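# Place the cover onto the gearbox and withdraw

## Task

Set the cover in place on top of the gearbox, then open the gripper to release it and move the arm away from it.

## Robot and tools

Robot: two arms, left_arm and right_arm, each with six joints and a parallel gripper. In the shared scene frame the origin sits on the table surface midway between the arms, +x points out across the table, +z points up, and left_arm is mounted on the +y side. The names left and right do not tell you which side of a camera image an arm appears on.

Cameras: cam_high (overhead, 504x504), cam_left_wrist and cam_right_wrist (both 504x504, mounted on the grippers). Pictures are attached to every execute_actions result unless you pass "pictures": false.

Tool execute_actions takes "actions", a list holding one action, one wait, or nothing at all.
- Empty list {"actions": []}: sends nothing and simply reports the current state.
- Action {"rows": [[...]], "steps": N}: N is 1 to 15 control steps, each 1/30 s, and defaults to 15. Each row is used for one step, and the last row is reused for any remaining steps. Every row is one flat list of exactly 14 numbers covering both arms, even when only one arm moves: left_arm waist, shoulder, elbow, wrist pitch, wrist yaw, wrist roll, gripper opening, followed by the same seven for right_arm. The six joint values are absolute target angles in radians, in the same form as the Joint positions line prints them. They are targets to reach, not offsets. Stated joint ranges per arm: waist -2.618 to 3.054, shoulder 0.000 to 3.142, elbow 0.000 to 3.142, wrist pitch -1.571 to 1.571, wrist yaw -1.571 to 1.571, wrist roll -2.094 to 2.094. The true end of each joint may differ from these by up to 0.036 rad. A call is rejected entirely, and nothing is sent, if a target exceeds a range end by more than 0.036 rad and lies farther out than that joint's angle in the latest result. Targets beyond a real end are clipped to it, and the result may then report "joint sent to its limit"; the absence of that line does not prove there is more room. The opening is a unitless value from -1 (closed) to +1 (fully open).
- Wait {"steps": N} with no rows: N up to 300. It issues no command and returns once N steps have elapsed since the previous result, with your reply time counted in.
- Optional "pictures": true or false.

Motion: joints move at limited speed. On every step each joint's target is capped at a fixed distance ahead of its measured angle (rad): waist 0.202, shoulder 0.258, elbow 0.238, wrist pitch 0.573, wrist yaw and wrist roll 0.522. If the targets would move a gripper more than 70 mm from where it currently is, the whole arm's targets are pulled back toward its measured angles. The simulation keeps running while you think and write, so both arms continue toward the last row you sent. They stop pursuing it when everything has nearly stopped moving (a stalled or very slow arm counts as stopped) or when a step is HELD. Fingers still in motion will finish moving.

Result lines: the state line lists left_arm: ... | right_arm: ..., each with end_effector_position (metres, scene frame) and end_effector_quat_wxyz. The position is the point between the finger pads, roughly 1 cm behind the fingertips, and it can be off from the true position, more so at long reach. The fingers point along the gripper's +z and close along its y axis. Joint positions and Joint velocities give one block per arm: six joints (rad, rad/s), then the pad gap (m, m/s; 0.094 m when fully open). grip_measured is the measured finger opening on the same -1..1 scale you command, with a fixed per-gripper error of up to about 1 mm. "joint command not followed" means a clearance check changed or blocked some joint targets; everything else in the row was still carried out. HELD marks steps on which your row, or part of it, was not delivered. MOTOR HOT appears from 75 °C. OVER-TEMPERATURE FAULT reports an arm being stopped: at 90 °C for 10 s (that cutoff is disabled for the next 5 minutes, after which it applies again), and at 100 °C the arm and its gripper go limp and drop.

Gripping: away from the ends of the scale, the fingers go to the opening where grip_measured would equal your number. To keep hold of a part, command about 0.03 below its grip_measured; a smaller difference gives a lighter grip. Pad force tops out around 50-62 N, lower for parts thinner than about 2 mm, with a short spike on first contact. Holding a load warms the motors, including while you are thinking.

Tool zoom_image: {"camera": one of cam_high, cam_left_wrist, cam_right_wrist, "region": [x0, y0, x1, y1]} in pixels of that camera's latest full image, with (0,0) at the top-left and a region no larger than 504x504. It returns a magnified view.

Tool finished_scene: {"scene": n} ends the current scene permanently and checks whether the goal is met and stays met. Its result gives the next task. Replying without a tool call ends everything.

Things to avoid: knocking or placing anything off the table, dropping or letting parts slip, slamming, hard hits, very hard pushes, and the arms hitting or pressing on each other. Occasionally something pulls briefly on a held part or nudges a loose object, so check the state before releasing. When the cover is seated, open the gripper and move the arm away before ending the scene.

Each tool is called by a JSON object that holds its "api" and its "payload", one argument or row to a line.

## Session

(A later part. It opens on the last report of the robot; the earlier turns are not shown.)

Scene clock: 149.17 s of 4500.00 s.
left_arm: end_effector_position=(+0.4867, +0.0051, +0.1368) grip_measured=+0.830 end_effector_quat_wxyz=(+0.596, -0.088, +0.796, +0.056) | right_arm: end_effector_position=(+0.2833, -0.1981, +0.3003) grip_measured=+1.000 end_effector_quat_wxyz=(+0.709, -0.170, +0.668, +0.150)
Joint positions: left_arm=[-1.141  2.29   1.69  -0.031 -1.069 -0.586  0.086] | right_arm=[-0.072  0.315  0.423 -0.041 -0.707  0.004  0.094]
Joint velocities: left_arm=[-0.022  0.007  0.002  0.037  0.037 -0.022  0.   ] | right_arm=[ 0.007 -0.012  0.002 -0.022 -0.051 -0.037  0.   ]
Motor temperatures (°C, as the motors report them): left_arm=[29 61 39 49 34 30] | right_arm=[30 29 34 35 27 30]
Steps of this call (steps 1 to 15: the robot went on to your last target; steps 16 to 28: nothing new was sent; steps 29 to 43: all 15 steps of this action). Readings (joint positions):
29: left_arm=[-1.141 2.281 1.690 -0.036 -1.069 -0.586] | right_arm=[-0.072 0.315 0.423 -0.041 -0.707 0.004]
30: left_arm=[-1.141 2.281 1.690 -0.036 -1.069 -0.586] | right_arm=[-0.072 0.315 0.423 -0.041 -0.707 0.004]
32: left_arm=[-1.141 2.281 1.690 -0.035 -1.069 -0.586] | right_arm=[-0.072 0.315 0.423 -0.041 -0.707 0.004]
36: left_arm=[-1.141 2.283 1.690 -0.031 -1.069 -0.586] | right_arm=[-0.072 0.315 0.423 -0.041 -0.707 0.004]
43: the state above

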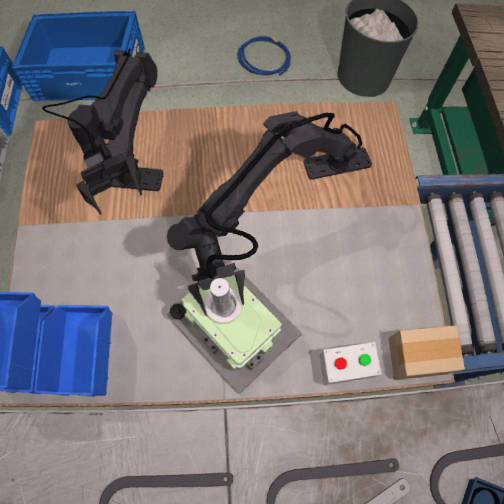

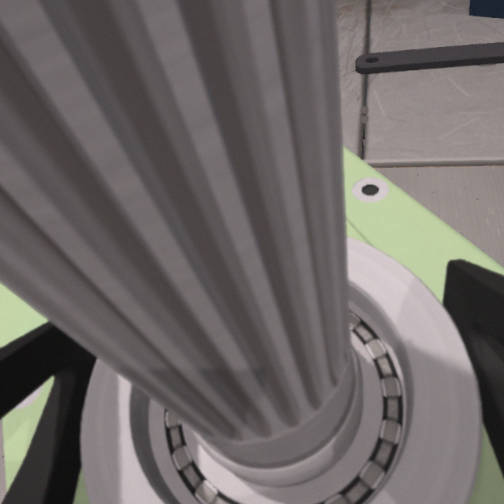

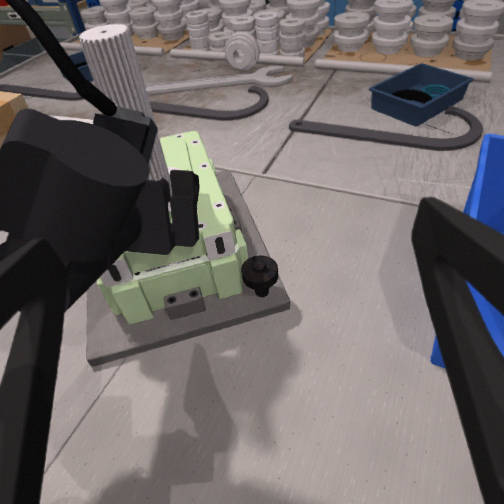

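Going well. Continue.

{"api": "execute_actions", "payload": {
  "actions": [
    {"rows":[[-1.14,2.229,1.713,0.108,-1.18,-0.58,0.75,-0.08,0.3,0.42,-0.05,-0.7,0,1],[-1.14,2.232,1.711,0.111,-1.18,-0.58,0.75,-0.08,0.3,0.42,-0.05,-0.7,0,1],[-1.14,2.235,1.709,0.114,-1.18,-0.58,0.75,-0.08,0.3,0.42,-0.05,-0.7,0,1],[-1.14,2.238,1.707,0.117,-1.18,-0.58,0.75,-0.08,0.3,0.42,-0.05,-0.7,0,1],[-1.14,2.241,1.705,0.12,-1.18,-0.58,0.75,-0.08,0.3,0.42,-0.05,-0.7,0,1],[-1.14,2.244,1.705,0.12,-1.18,-0.58,0.75,-0.08,0.3,0.42,-0.05,-0.7,0,1]]}
  ]
}}

{"api": "zoom_image", "payload": {
  "camera": "cam_high",
  "region": [160,260,300,400]
}}

{"api": "zoom_image", "payload": {
  "camera": "cam_right_wrist",
  "region": [70,130,290,350]
}}

Scene clock: 150.50 s of 4500.00 s.
left_arm: end_effector_position=(+0.4876, +0.0052, +0.1363) grip_measured=+0.830 end_effector_quat_wxyz=(+0.600, -0.092, +0.793, +0.056) | right_arm: end_effector_position=(+0.2833, -0.1981, +0.3003) grip_measured=+1.000 end_effector_quat_wxyz=(+0.709, -0.170, +0.668, +0.150)
Joint positions: left_arm=[-1.141  2.296  1.69  -0.013 -1.079 -0.584  0.086] | right_arm=[-0.072  0.315  0.423 -0.041 -0.707  0.004  0.094]
Joint velocities: left_arm=[-0.022 -0.022 -0.007  0.095  0.022 -0.051  0.001] | right_arm=[-0.017  0.002 -0.002  0.007  0.095  0.051  0.   ]
Motor temperatures (°C, as the motors report them): left_arm=[29 61 39 50 34 30] | right_arm=[30 29 34 35 27 30]
Steps of this call (steps 1 to 15: the robot went on to your last target; steps 16 to 25: nothing new was sent; steps 26 to 40: all 15 steps of this action). Readings (joint positions):
26: left_arm=[-1.141 2.290 1.690 -0.030 -1.069 -0.586] | right_arm=[-0.072 0.315 0.423 -0.041 -0.707 0.004]
27: left_arm=[-1.141 2.290 1.690 -0.030 -1.069 -0.586] | right_arm=[-0.072 0.315 0.423 -0.041 -0.707 0.004]
29: left_arm=[-1.141 2.291 1.690 -0.027 -1.069 -0.586] | right_arm=[-0.072 0.315 0.423 -0.041 -0.707 0.004]
33: left_arm=[-1.141 2.296 1.690 -0.016 -1.075 -0.584] | right_arm=[-0.072 0.315 0.423 -0.041 -0.707 0.004]
40: the state above

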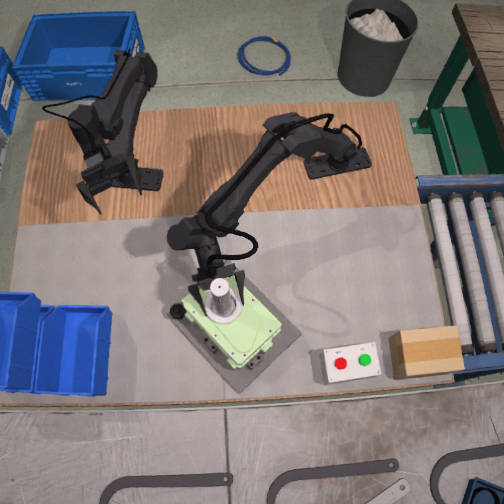

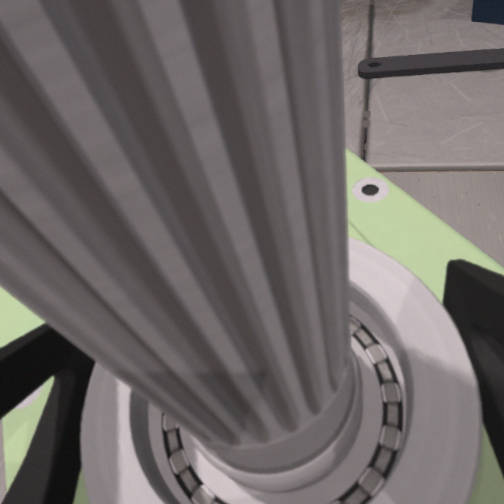

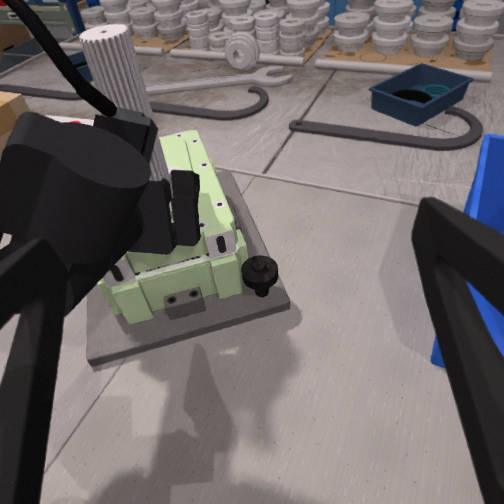

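Region (160, 260, 300, 400) of cam_high's 504x504 image, scaled by 3.600, with more detail than that image has.

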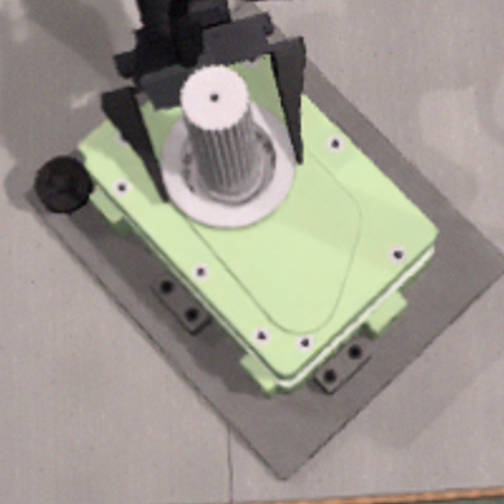

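Region (70, 130, 290, 350) of cam_right_wrist's 504x504 image, scaled by 2.291, with more detail than that image has.

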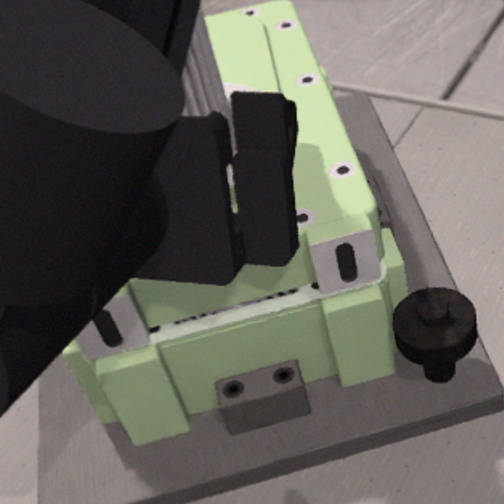

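{"api": "execute_actions", "payload": {
  "actions": [
    {"rows":[[-1.14,2.246,1.705,0.11,-1.172,-0.58,0.75,-0.08,0.3,0.42,-0.05,-0.7,0,1],[-1.14,2.248,1.705,0.1,-1.164,-0.58,0.75,-0.08,0.3,0.42,-0.05,-0.7,0,1],[-1.14,2.25,1.705,0.09,-1.156,-0.58,0.75,-0.08,0.3,0.42,-0.05,-0.7,0,1],[-1.14,2.252,1.705,0.08,-1.148,-0.58,0.75,-0.08,0.3,0.42,-0.05,-0.7,0,1],[-1.14,2.254,1.705,0.07,-1.14,-0.58,0.75,-0.08,0.3,0.42,-0.05,-0.7,0,1]]}
  ]
}}

{"api": "zoom_image", "payload": {
  "camera": "cam_high",
  "region": [160,260,300,400]
}}

{"api": "zoom_image", "payload": {
  "camera": "cam_right_wrist",
  "region": [70,130,290,350]
}}

Scene clock: 152.20 s of 4500.00 s.
left_arm: end_effector_position=(+0.4876, +0.0053, +0.1352) grip_measured=+0.830 end_effector_quat_wxyz=(+0.600, -0.092, +0.793, +0.057) | right_arm: end_effector_position=(+0.2833, -0.1981, +0.3003) grip_measured=+1.000 end_effector_quat_wxyz=(+0.709, -0.170, +0.668, +0.150)
Joint positions: left_arm=[-1.141  2.298  1.69  -0.013 -1.079 -0.584  0.086] | right_arm=[-0.072  0.315  0.423 -0.041 -0.707  0.004  0.094]
Joint velocities: left_arm=[-0.012 -0.007 -0.022  0.037  0.022  0.007 -0.   ] | right_arm=[ 0.002 -0.012 -0.002  0.007  0.051 -0.022  0.   ]
Motor temperatures (°C, as the motors report them): left_arm=[29 61 39 50 34 30] | right_arm=[30 29 34 35 27 30]
Steps of this call (steps 1 to 15: the robot went on to your last target; steps 16 to 36: nothing new was sent; steps 37 to 51: all 15 steps of this action). Readings (joint positions):
37: left_arm=[-1.141 2.297 1.690 -0.013 -1.079 -0.584] | right_arm=[-0.072 0.315 0.423 -0.041 -0.707 0.004]
38: left_arm=[-1.141 2.298 1.690 -0.013 -1.079 -0.584] | right_arm=[-0.072 0.315 0.423 -0.041 -0.707 0.004]
40: left_arm=[-1.141 2.298 1.690 -0.013 -1.079 -0.584] | right_arm=[-0.072 0.315 0.423 -0.041 -0.707 0.004]
44: left_arm=[-1.141 2.298 1.690 -0.013 -1.079 -0.584] | right_arm=[-0.072 0.315 0.423 -0.041 -0.707 0.004]
51: the state above

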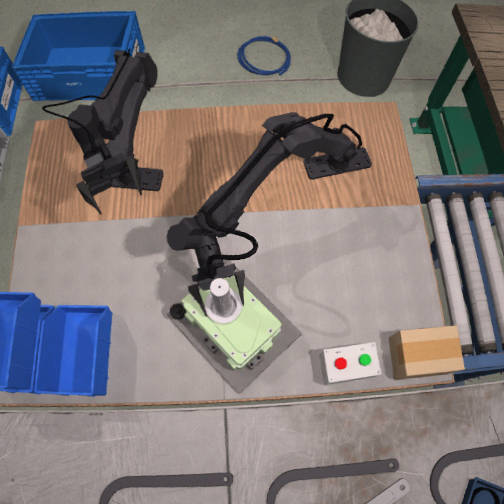

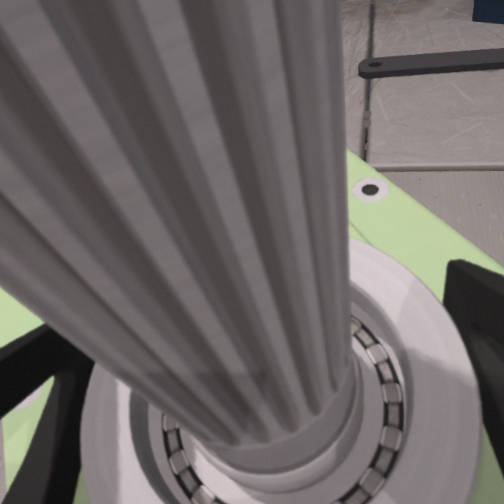

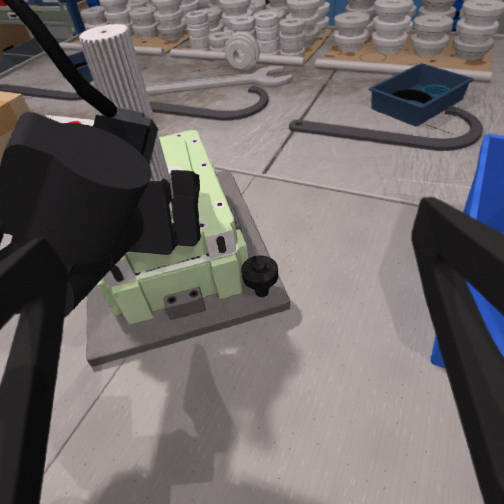

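Region (160, 260, 300, 400) of cam_high's 504x504 image, scaled by 3.600, with more detail than that image has.

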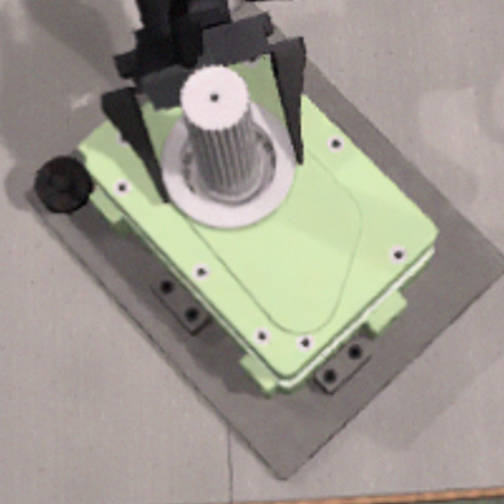

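Region (70, 130, 290, 350) of cam_right_wrist's 504x504 image, scaled by 2.291, with more detail than that image has.

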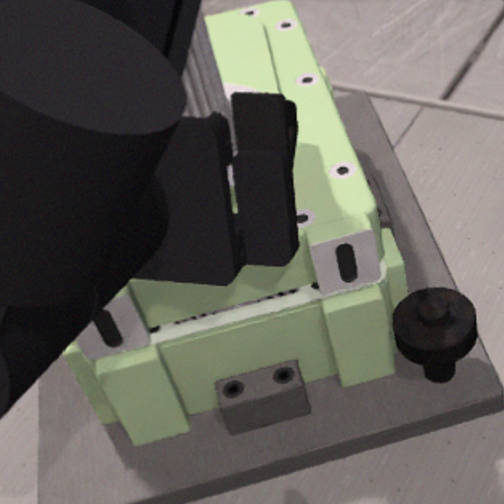

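{"api": "execute_actions", "payload": {
  "actions": [
    {"rows":[[-1.145,2.24,1.705,0.07,-1.15,-0.58,0.75,-0.08,0.3,0.42,-0.05,-0.7,0,1],[-1.148,2.24,1.705,0.07,-1.15,-0.58,0.75,-0.08,0.3,0.42,-0.05,-0.7,0,1],[-1.151,2.24,1.705,0.07,-1.15,-0.58,0.75,-0.08,0.3,0.42,-0.05,-0.7,0,1],[-1.154,2.24,1.705,0.07,-1.15,-0.58,0.75,-0.08,0.3,0.42,-0.05,-0.7,0,1],[-1.157,2.24,1.705,0.07,-1.15,-0.58,0.75,-0.08,0.3,0.42,-0.05,-0.7,0,1],[-1.16,2.24,1.705,0.07,-1.15,-0.58,0.75,-0.08,0.3,0.42,-0.05,-0.7,0,1]]}
  ]
}}

{"api": "zoom_image", "payload": {
  "camera": "cam_high",
  "region": [160,260,300,400]
}}

{"api": "zoom_image", "payload": {
  "camera": "cam_right_wrist",
  "region": [70,130,290,350]
}}

Scene clock: 154.23 s of 4500.00 s.
left_arm: end_effector_position=(+0.4875, +0.0051, +0.1352) grip_measured=+0.830 end_effector_quat_wxyz=(+0.600, -0.092, +0.793, +0.057) | right_arm: end_effector_position=(+0.2833, -0.1981, +0.3003) grip_measured=+1.000 end_effector_quat_wxyz=(+0.709, -0.170, +0.668, +0.150)
Joint positions: left_arm=[-1.141  2.298  1.69  -0.013 -1.079 -0.584  0.086] | right_arm=[-0.072  0.315  0.423 -0.041 -0.707  0.004  0.094]
Joint velocities: left_arm=[-0.002  0.012  0.002  0.051  0.022  0.022 -0.   ] | right_arm=[ 0.012  0.007 -0.012 -0.022  0.037 -0.051  0.   ]
Motor temperatures (°C, as the motors report them): left_arm=[29 61 38 50 33 30] | right_arm=[30 29 34 35 27 30]
Steps of this call (steps 1 to 15: the robot went on to your last target; steps 16 to 46: nothing new was sent; steps 47 to 61: all 15 steps of this action). Readings (joint positions):
47: left_arm=[-1.141 2.298 1.690 -0.013 -1.079 -0.584] | right_arm=[-0.072 0.315 0.423 -0.041 -0.707 0.004]
48: left_arm=[-1.141 2.298 1.690 -0.013 -1.079 -0.584] | right_arm=[-0.072 0.315 0.423 -0.041 -0.707 0.004]
50: left_arm=[-1.141 2.298 1.690 -0.013 -1.079 -0.584] | right_arm=[-0.072 0.315 0.423 -0.041 -0.707 0.004]
54: left_arm=[-1.141 2.298 1.690 -0.013 -1.079 -0.584] | right_arm=[-0.072 0.315 0.423 -0.041 -0.707 0.004]
61: the state above

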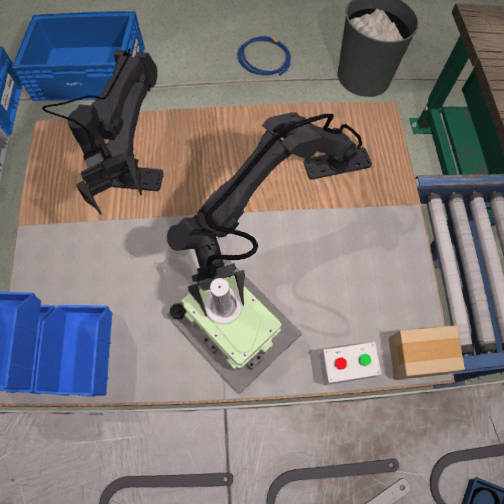

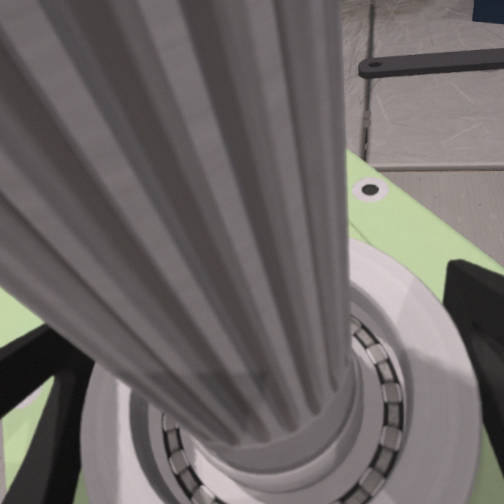

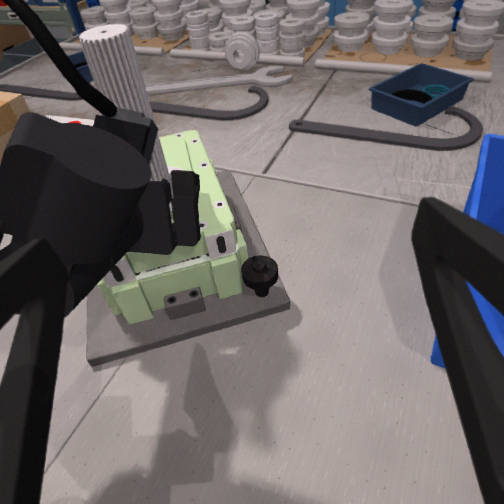

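Region (160, 260, 300, 400) of cam_high's 504x504 image, scaled by 3.600, with more detail than that image has.

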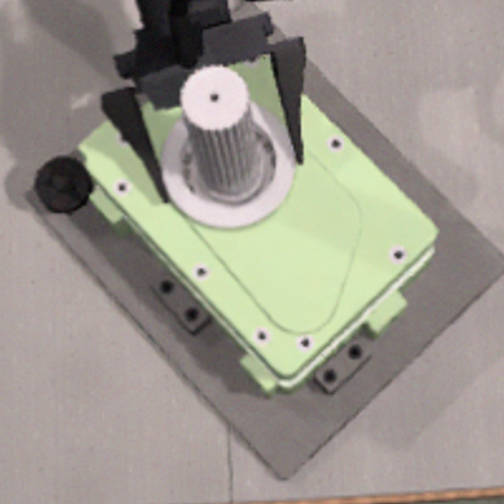

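Region (70, 130, 290, 350) of cam_right_wrist's 504x504 image, scaled by 2.291, with more detail than that image has.

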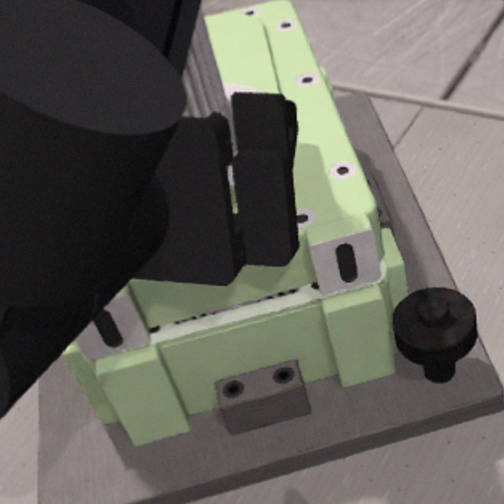

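{"api": "execute_actions", "payload": {
  "actions": [
    {"rows":[[-1.15,2.25,1.703,0.06,-1.14,-0.58,0.75,-0.08,0.3,0.42,-0.05,-0.7,0,1],[-1.145,2.258,1.701,0.05,-1.13,-0.58,0.75,-0.08,0.3,0.42,-0.05,-0.7,0,1],[-1.141,2.266,1.699,0.04,-1.12,-0.58,0.75,-0.08,0.3,0.42,-0.05,-0.7,0,1],[-1.141,2.274,1.697,0.03,-1.11,-0.58,0.75,-0.08,0.3,0.42,-0.05,-0.7,0,1],[-1.141,2.282,1.695,0.02,-1.1,-0.58,0.75,-0.08,0.3,0.42,-0.05,-0.7,0,1],[-1.141,2.29,1.693,0.01,-1.09,-0.58,0.75,-0.08,0.3,0.42,-0.05,-0.7,0,1],[-1.141,2.298,1.69,0.0,-1.08,-0.58,0.75,-0.08,0.3,0.42,-0.05,-0.7,0,1]]}
  ]
}}

{"api": "zoom_image", "payload": {
  "camera": "cam_right_wrist",
  "region": [70,130,290,350]
}}

Scene clock: 155.87 s of 4500.00 s.
left_arm: end_effector_position=(+0.4873, +0.0051, +0.1329) grip_measured=+0.830 end_effector_quat_wxyz=(+0.598, -0.089, +0.795, +0.059) | right_arm: end_effector_position=(+0.2833, -0.1981, +0.3003) grip_measured=+1.000 end_effector_quat_wxyz=(+0.709, -0.170, +0.668, +0.150)
Joint positions: left_arm=[-1.141  2.301  1.69  -0.017 -1.078 -0.582  0.086] | right_arm=[-0.072  0.315  0.423 -0.041 -0.707  0.004  0.094]
Joint velocities: left_arm=[-0.012 -0.007 -0.007  0.022  0.007 -0.022 -0.   ] | right_arm=[-0.007  0.002 -0.012 -0.007  0.066  0.051  0.   ]
Motor temperatures (°C, as the motors report them): left_arm=[29 61 38 49 33 30] | right_arm=[30 29 34 35 27 30]
Steps of this call (steps 1 to 15: the robot went on to your last target; steps 16 to 34: nothing new was sent; steps 35 to 49: all 15 steps of this action). Readings (joint positions):
35: left_arm=[-1.141 2.298 1.690 -0.014 -1.079 -0.584] | right_arm=[-0.072 0.315 0.423 -0.041 -0.707 0.004]
36: left_arm=[-1.141 2.298 1.690 -0.015 -1.079 -0.584] | right_arm=[-0.072 0.315 0.423 -0.041 -0.707 0.004]
38: left_arm=[-1.141 2.299 1.690 -0.017 -1.078 -0.583] | right_arm=[-0.072 0.315 0.423 -0.041 -0.707 0.004]
42: left_arm=[-1.141 2.301 1.690 -0.017 -1.078 -0.582] | right_arm=[-0.072 0.315 0.423 -0.041 -0.707 0.004]
49: the state above

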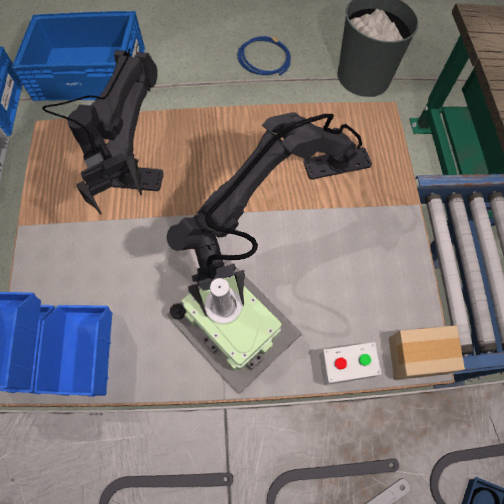

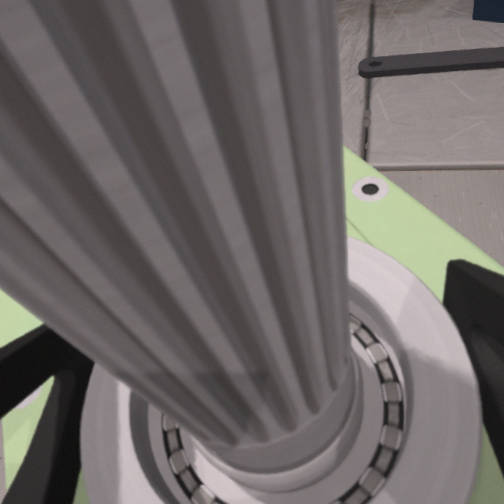

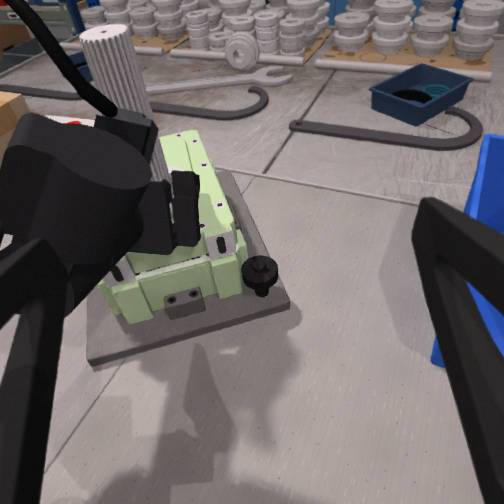

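Region (70, 130, 290, 350) of cam_right_wrist's 504x504 image, scaled by 2.291, with more detail than that image has.

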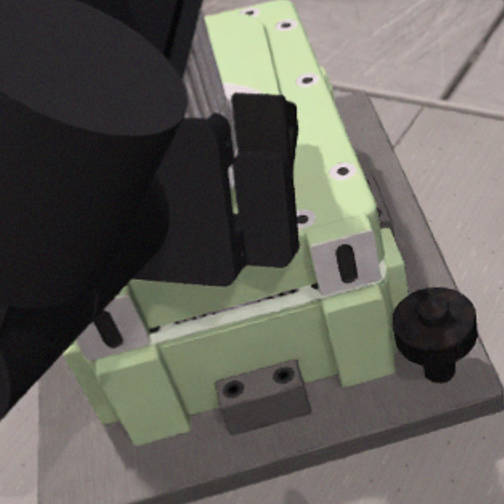

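{"api": "zoom_image", "payload": {
  "camera": "cam_high",
  "region": [175,295,255,375]
}}

{"api": "zoom_image", "payload": {
  "camera": "cam_high",
  "region": [225,305,295,375]
}}

{"api": "zoom_image", "payload": {
  "camera": "cam_right_wrist",
  "region": [170,200,270,300]
}}

Region (175, 295, 255, 375) of cam_high's 504x504 image, scaled by 6.300, with more detail than that image has.

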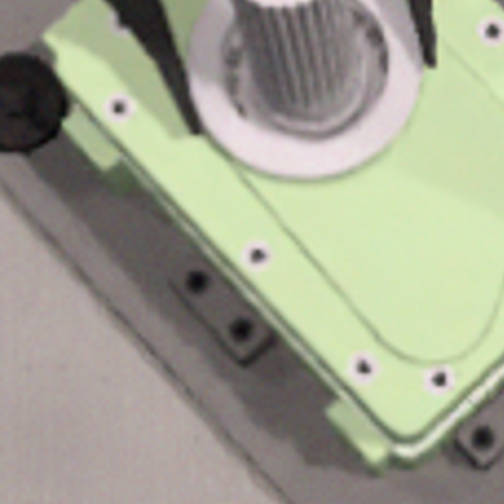

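Region (225, 305, 295, 375) of cam_high's 504x504 image, scaled by 7.200, with more detail than that image has.

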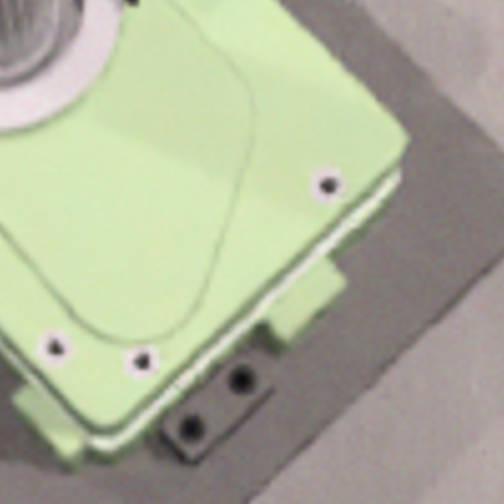

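Region (170, 200, 270, 300) of cam_right_wrist's 504x504 image, scaled by 5.040, with more detail than that image has.

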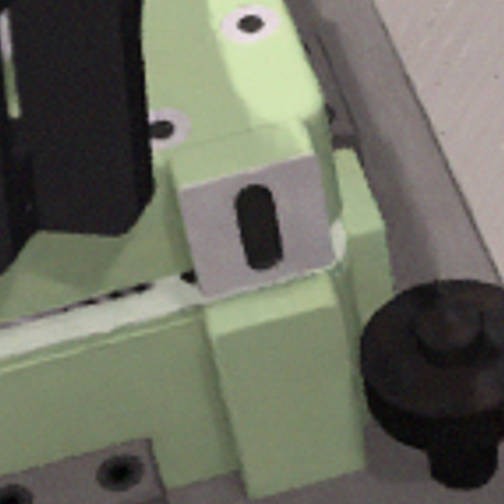

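{"api": "execute_actions", "payload": {
  "actions": [
    {"rows":[[-1.137,2.29,1.695,0.015,-1.08,-0.58,0.75,-0.08,0.3,0.42,-0.05,-0.7,0,1],[-1.135,2.28,1.7,0.03,-1.08,-0.58,0.75,-0.08,0.3,0.42,-0.05,-0.7,0,1],[-1.133,2.27,1.705,0.045,-1.085,-0.58,0.75,-0.08,0.3,0.42,-0.05,-0.7,0,1],[-1.133,2.26,1.71,0.06,-1.09,-0.58,0.75,-0.08,0.3,0.42,-0.05,-0.7,0,1],[-1.133,2.25,1.715,0.07,-1.095,-0.58,0.75,-0.08,0.3,0.42,-0.05,-0.7,0,1],[-1.133,2.245,1.72,0.075,-1.1,-0.58,0.75,-0.08,0.3,0.42,-0.05,-0.7,0,1],[-1.133,2.24,1.725,0.08,-1.1,-0.58,0.75,-0.08,0.3,0.42,-0.05,-0.7,0,1]]}
  ]
}}

{"api": "zoom_image", "payload": {
  "camera": "cam_high",
  "region": [170,280,290,400]
}}

{"api": "zoom_image", "payload": {
  "camera": "cam_right_wrist",
  "region": [70,130,290,350]
}}

Scene clock: 159.17 s of 4500.00 s.
left_arm: end_effector_position=(+0.4875, +0.0050, +0.1342) grip_measured=+0.830 end_effector_quat_wxyz=(+0.599, -0.090, +0.794, +0.058) | right_arm: end_effector_position=(+0.2833, -0.1981, +0.3003) grip_measured=+1.000 end_effector_quat_wxyz=(+0.709, -0.170, +0.668, +0.150)
Joint positions: left_arm=[-1.141  2.3    1.69  -0.014 -1.079 -0.581  0.086] | right_arm=[-0.072  0.315  0.423 -0.041 -0.707  0.004  0.094]
Joint velocities: left_arm=[-0.032  0.032  0.002 -0.037 -0.007 -0.051 -0.001] | right_arm=[ 0.012 -0.007 -0.007 -0.007 -0.007 -0.037  0.   ]
Motor temperatures (°C, as the motors report them): left_arm=[29 59 38 49 33 30] | right_arm=[30 29 34 35 27 30]
Steps of this call (steps 1 to 15: the robot went on to your last target; steps 16 to 84: nothing new was sent; steps 85 to 99: all 15 steps of this action). Readings (joint positions):
85: left_arm=[-1.141 2.301 1.690 -0.017 -1.078 -0.582] | right_arm=[-0.072 0.315 0.423 -0.041 -0.707 0.004]
86: left_arm=[-1.141 2.301 1.690 -0.017 -1.078 -0.582] | right_arm=[-0.072 0.315 0.423 -0.041 -0.707 0.004]
88: left_arm=[-1.141 2.301 1.690 -0.015 -1.079 -0.582] | right_arm=[-0.072 0.315 0.423 -0.041 -0.707 0.004]
92: left_arm=[-1.141 2.300 1.690 -0.014 -1.079 -0.581] | right_arm=[-0.072 0.315 0.423 -0.041 -0.707 0.004]
99: the state above

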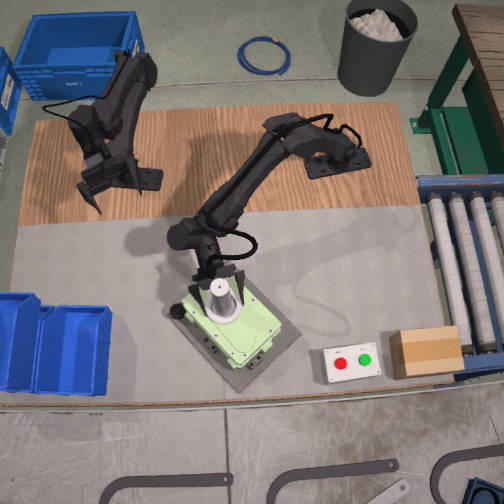

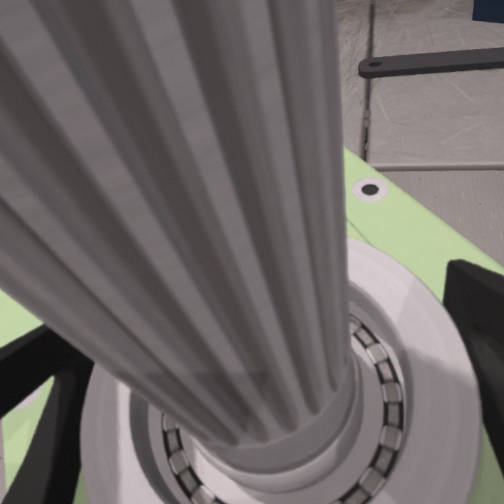

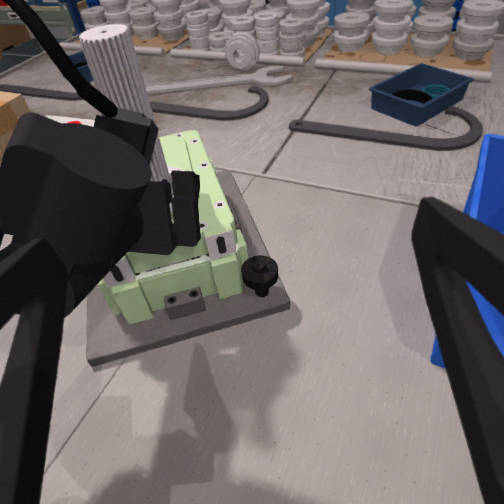

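Region (170, 280, 290, 400) of cam_high's 504x504 image, scaled by 4.200, with more detail than that image has.

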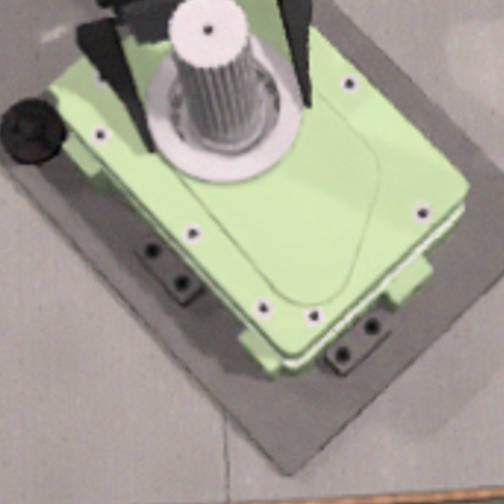

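Region (70, 130, 290, 350) of cam_right_wrist's 504x504 image, scaled by 2.291, with more detail than that image has.

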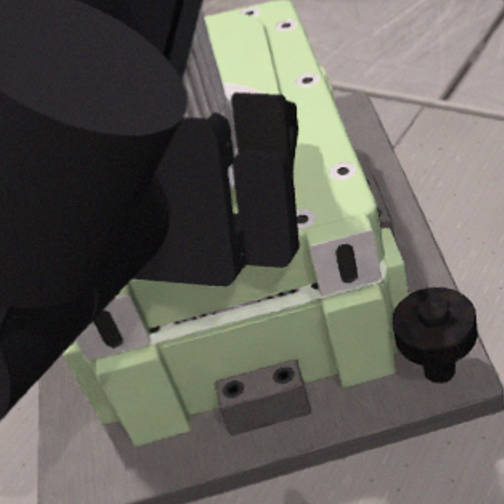

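{"api": "execute_actions", "payload": {
  "actions": [
    {"rows":[[-1.133,2.237,1.72,0.08,-1.09,-0.58,0.75,-0.08,0.3,0.42,-0.05,-0.7,0,1],[-1.133,2.234,1.715,0.08,-1.08,-0.58,0.75,-0.08,0.3,0.42,-0.05,-0.7,0,1],[-1.133,2.231,1.71,0.08,-1.07,-0.58,0.75,-0.08,0.3,0.42,-0.05,-0.7,0,1],[-1.133,2.228,1.705,0.08,-1.06,-0.58,0.75,-0.08,0.3,0.42,-0.05,-0.7,0,1],[-1.133,2.225,1.7,0.08,-1.05,-0.58,0.75,-0.08,0.3,0.42,-0.05,-0.7,0,1],[-1.133,2.222,1.695,0.08,-1.04,-0.58,0.75,-0.08,0.3,0.42,-0.05,-0.7,0,1],[-1.133,2.22,1.69,0.08,-1.03,-0.58,0.75,-0.08,0.3,0.42,-0.05,-0.7,0,1]]}
  ]
}}

{"api": "zoom_image", "payload": {
  "camera": "cam_high",
  "region": [170,280,290,400]
}}

{"api": "zoom_image", "payload": {
  "camera": "cam_right_wrist",
  "region": [70,130,290,350]
}}

Scene clock: 160.80 s of 4500.00 s.
left_arm: end_effector_position=(+0.4877, +0.0032, +0.1348) grip_measured=+0.830 end_effector_quat_wxyz=(+0.592, -0.079, +0.801, +0.047) | right_arm: end_effector_position=(+0.2833, -0.1981, +0.3003) grip_measured=+1.000 end_effector_quat_wxyz=(+0.709, -0.170, +0.668, +0.150)
Joint positions: left_arm=[-1.136  2.283  1.678 -0.017 -1.039 -0.572  0.086] | right_arm=[-0.072  0.315  0.423 -0.041 -0.707  0.004  0.094]
Joint velocities: left_arm=[ 0.002 -0.002 -0.002 -0.007  0.007  0.022  0.   ] | right_arm=[-0.007  0.002 -0.007 -0.066 -0.007  0.007  0.   ]
Motor temperatures (°C, as the motors report them): left_arm=[29 60 38 49 33 30] | right_arm=[30 29 34 35 27 30]
Steps of this call (steps 1 to 15: the robot went on to your last target; steps 16 to 34: nothing new was sent; steps 35 to 49: all 15 steps of this action). Readings (joint positions):
35: left_arm=[-1.141 2.300 1.690 -0.014 -1.078 -0.581] | right_arm=[-0.072 0.315 0.423 -0.041 -0.707 0.004]
36: left_arm=[-1.141 2.299 1.690 -0.014 -1.078 -0.581] | right_arm=[-0.072 0.315 0.423 -0.041 -0.707 0.004]
38: left_arm=[-1.140 2.297 1.690 -0.015 -1.071 -0.579] | right_arm=[-0.072 0.315 0.423 -0.041 -0.707 0.004]
42: left_arm=[-1.137 2.288 1.682 -0.017 -1.052 -0.576] | right_arm=[-0.072 0.315 0.423 -0.041 -0.707 0.004]
49: the state above

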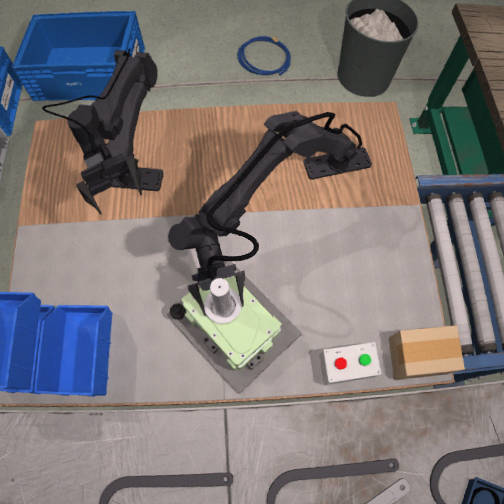

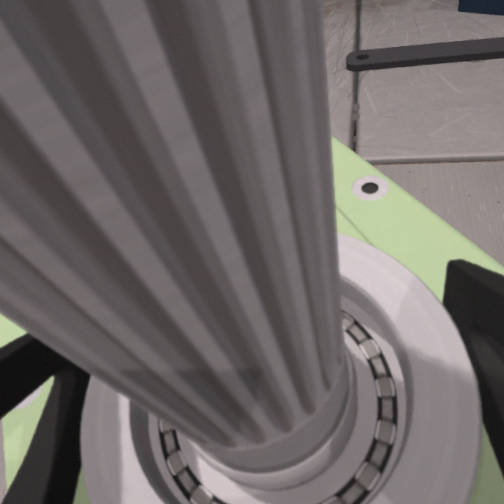

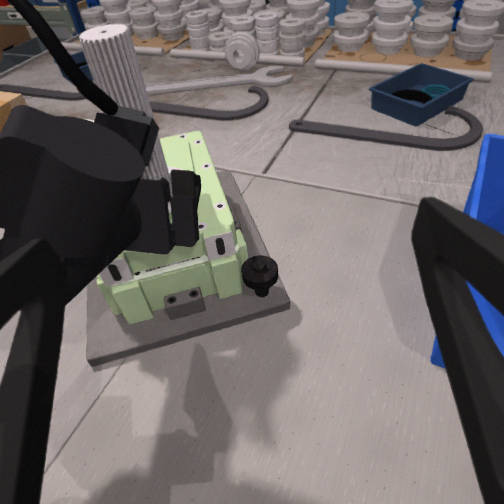

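Region (170, 280, 290, 400) of cam_high's 504x504 image, scaled by 4.200, with more detail than that image has.

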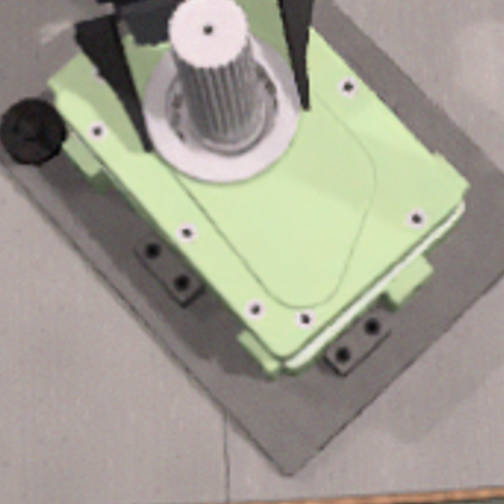

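Region (70, 130, 290, 350) of cam_right_wrist's 504x504 image, scaled by 2.291, with more detail than that image has.

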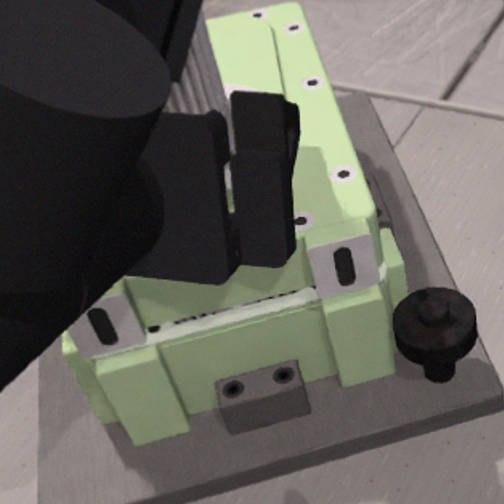

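{"api": "execute_actions", "payload": {
  "actions": [
    {"rows":[[-1.136,2.221,1.695,0.08,-1.045,-0.58,0.75,-0.08,0.3,0.42,-0.05,-0.7,0,1],[-1.136,2.222,1.7,0.08,-1.06,-0.58,0.75,-0.08,0.3,0.42,-0.05,-0.7,0,1],[-1.136,2.223,1.705,0.08,-1.075,-0.58,0.75,-0.08,0.3,0.42,-0.05,-0.7,0,1],[-1.136,2.224,1.71,0.08,-1.09,-0.58,0.75,-0.08,0.3,0.42,-0.05,-0.7,0,1],[-1.136,2.225,1.715,0.08,-1.105,-0.58,0.75,-0.08,0.3,0.42,-0.05,-0.7,0,1],[-1.136,2.226,1.72,0.08,-1.12,-0.58,0.75,-0.08,0.3,0.42,-0.05,-0.7,0,1],[-1.136,2.227,1.72,0.08,-1.135,-0.58,0.75,-0.08,0.3,0.42,-0.05,-0.7,0,1]]}
  ],
  "pictures": false
}}

Scene clock: 162.30 s of 4500.00 s.
left_arm: end_effector_position=(+0.4877, +0.0039, +0.1353) grip_measured=+0.830 end_effector_quat_wxyz=(+0.593, -0.081, +0.800, +0.049) | right_arm: end_effector_position=(+0.2833, -0.1981, +0.3003) grip_measured=+1.000 end_effector_quat_wxyz=(+0.709, -0.170, +0.668, +0.150)
Joint positions: left_arm=[-1.136  2.283  1.678 -0.016 -1.044 -0.572  0.086] | right_arm=[-0.072  0.315  0.423 -0.041 -0.707  0.004  0.094]
Joint velocities: left_arm=[-0.012  0.002 -0.007  0.007  0.022 -0.007 -0.001] | right_arm=[-0.002  0.022 -0.007 -0.037 -0.022  0.022  0.   ]
Motor temperatures (°C, as the motors report them): left_arm=[29 60 38 49 33 30] | right_arm=[30 29 34 35 27 30]
Steps of this call (steps 1 to 15: the robot went on to your last target; steps 16 to 30: nothing new was sent; steps 31 to 45: all 15 steps of this action). Readings (joint positions):
31: left_arm=[-1.136 2.283 1.678 -0.017 -1.039 -0.572] | right_arm=[-0.072 0.315 0.423 -0.041 -0.707 0.004]
32: left_arm=[-1.136 2.283 1.678 -0.017 -1.040 -0.572] | right_arm=[-0.072 0.315 0.423 -0.041 -0.707 0.004]
34: left_arm=[-1.136 2.283 1.678 -0.017 -1.041 -0.572] | right_arm=[-0.072 0.315 0.423 -0.041 -0.707 0.004]
38: left_arm=[-1.136 2.283 1.678 -0.017 -1.044 -0.572] | right_arm=[-0.072 0.315 0.423 -0.041 -0.707 0.004]
45: the state above

{"api": "execute_actions", "payload": {
  "actions": [
    {"rows":[[-1.136,2.229,1.725,0.083,-1.142,-0.58,0.75,-0.08,0.3,0.42,-0.05,-0.7,0,1],[-1.136,2.231,1.73,0.086,-1.149,-0.58,0.75,-0.08,0.3,0.42,-0.05,-0.7,0,1],[-1.136,2.233,1.735,0.09,-1.156,-0.58,0.75,-0.08,0.3,0.42,-0.05,-0.7,0,1],[-1.136,2.235,1.74,0.09,-1.163,-0.58,0.75,-0.08,0.3,0.42,-0.05,-0.7,0,1],[-1.136,2.235,1.745,0.09,-1.17,-0.58,0.75,-0.08,0.3,0.42,-0.05,-0.7,0,1]]}
  ]
}}

{"api": "zoom_image", "payload": {
  "camera": "cam_high",
  "region": [170,280,290,400]
}}

{"api": "zoom_image", "payload": {
  "camera": "cam_right_wrist",
  "region": [70,130,290,350]
}}

Scene clock: 163.97 s of 4500.00 s.
left_arm: end_effector_position=(+0.4878, +0.0062, +0.1358) grip_measured=+0.830 end_effector_quat_wxyz=(+0.596, -0.086, +0.797, +0.053) | right_arm: end_effector_position=(+0.2833, -0.1981, +0.3003) grip_measured=+1.000 end_effector_quat_wxyz=(+0.709, -0.170, +0.668, +0.150)
Joint positions: left_arm=[-1.136  2.286  1.678 -0.014 -1.06  -0.576  0.086] | right_arm=[-0.072  0.315  0.423 -0.041 -0.707  0.004  0.094]
Joint velocities: left_arm=[ 0.007  0.017 -0.002 -0.022 -0.051 -0.051 -0.   ] | right_arm=[ 0.012  0.002 -0.002  0.051 -0.051 -0.007  0.   ]
Motor temperatures (°C, as the motors report them): left_arm=[29 60 38 49 33 30] | right_arm=[30 29 34 35 27 30]
Steps of this call (steps 1 to 15: the robot went on to your last target; steps 16 to 35: nothing new was sent; steps 36 to 50: all 15 steps of this action). Readings (joint positions):
36: left_arm=[-1.136 2.283 1.678 -0.016 -1.045 -0.572] | right_arm=[-0.072 0.315 0.423 -0.041 -0.707 0.004]
37: left_arm=[-1.136 2.283 1.678 -0.015 -1.046 -0.572] | right_arm=[-0.072 0.315 0.423 -0.041 -0.707 0.004]
39: left_arm=[-1.136 2.283 1.678 -0.014 -1.049 -0.573] | right_arm=[-0.072 0.315 0.423 -0.041 -0.707 0.004]
43: left_arm=[-1.136 2.285 1.678 -0.014 -1.056 -0.575] | right_arm=[-0.072 0.315 0.423 -0.041 -0.707 0.004]
50: the state above

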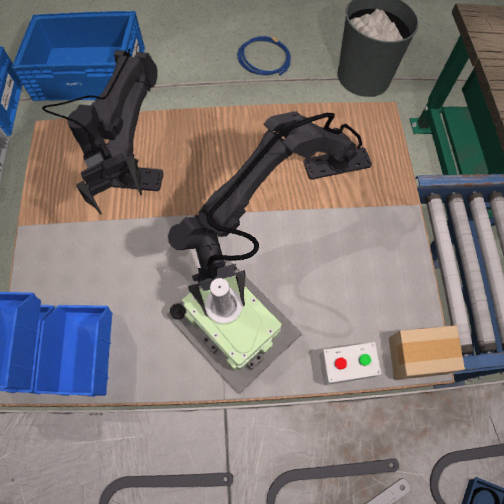

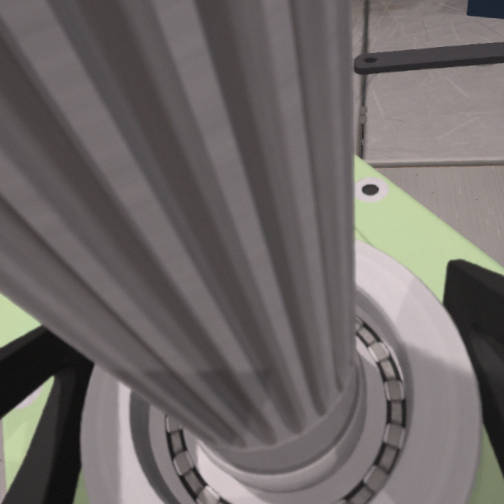

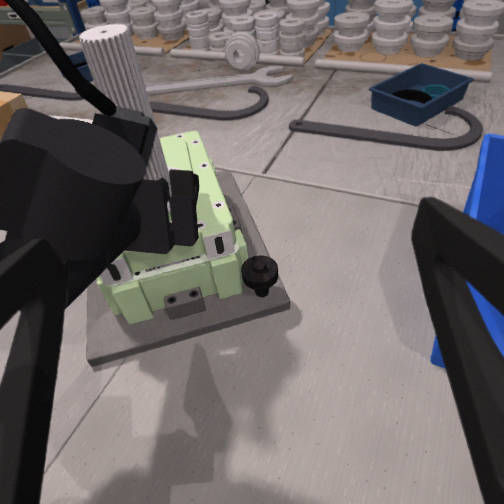

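Region (170, 280, 290, 400) of cam_high's 504x504 image, scaled by 4.200, with more detail than that image has.

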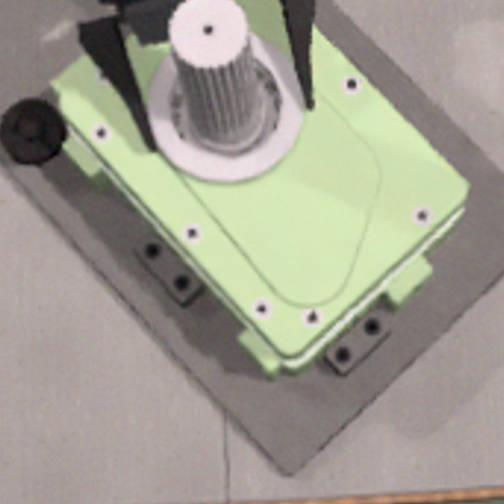

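Region (70, 130, 290, 350) of cam_right_wrist's 504x504 image, scaled by 2.291, with more detail than that image has.

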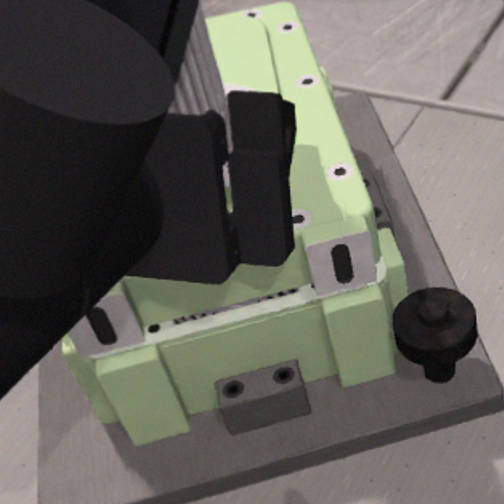

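{"api": "execute_actions", "payload": {
  "actions": [
    {"rows":[[-1.14,2.235,1.75,0.09,-1.16,-0.58,0.75,-0.08,0.3,0.42,-0.05,-0.7,0,1],[-1.143,2.235,1.754,0.09,-1.155,-0.58,0.75,-0.08,0.3,0.42,-0.05,-0.7,0,1],[-1.146,2.235,1.758,0.09,-1.155,-0.58,0.75,-0.08,0.3,0.42,-0.05,-0.7,0,1],[-1.149,2.235,1.762,0.09,-1.155,-0.58,0.75,-0.08,0.3,0.42,-0.05,-0.7,0,1]]}
  ],
  "pictures": false
}}

Scene clock: 165.07 s of 4500.00 s.
left_arm: end_effector_position=(+0.4888, +0.0040, +0.1365) grip_measured=+0.830 end_effector_quat_wxyz=(+0.597, -0.088, +0.796, +0.051) | right_arm: end_effector_position=(+0.2833, -0.1981, +0.3003) grip_measured=+1.000 end_effector_quat_wxyz=(+0.709, -0.170, +0.668, +0.150)
Joint positions: left_arm=[-1.138  2.293  1.691 -0.015 -1.062 -0.579  0.086] | right_arm=[-0.072  0.315  0.423 -0.041 -0.707  0.004  0.094]
Joint velocities: left_arm=[ 0.012 -0.027  0.002  0.022 -0.007  0.037 -0.001] | right_arm=[ 0.012  0.007  0.007  0.022 -0.007  0.022  0.   ]
Motor temperatures (°C, as the motors report them): left_arm=[29 60 38 49 33 30] | right_arm=[30 29 34 35 27 30]
Steps of this call (steps 1 to 15: the robot went on to your last target; steps 16 to 18: nothing new was sent; steps 19 to 33: all 15 steps of this action). Readings (joint positions):
19: left_arm=[-1.136 2.286 1.678 -0.014 -1.060 -0.577] | right_arm=[-0.072 0.315 0.423 -0.041 -0.707 0.004]
20: left_arm=[-1.136 2.286 1.678 -0.014 -1.060 -0.577] | right_arm=[-0.072 0.315 0.423 -0.041 -0.707 0.004]
22: left_arm=[-1.136 2.288 1.683 -0.015 -1.060 -0.578] | right_arm=[-0.072 0.315 0.423 -0.041 -0.707 0.004]
26: left_arm=[-1.138 2.293 1.690 -0.015 -1.062 -0.579] | right_arm=[-0.072 0.315 0.423 -0.041 -0.707 0.004]
33: the state above


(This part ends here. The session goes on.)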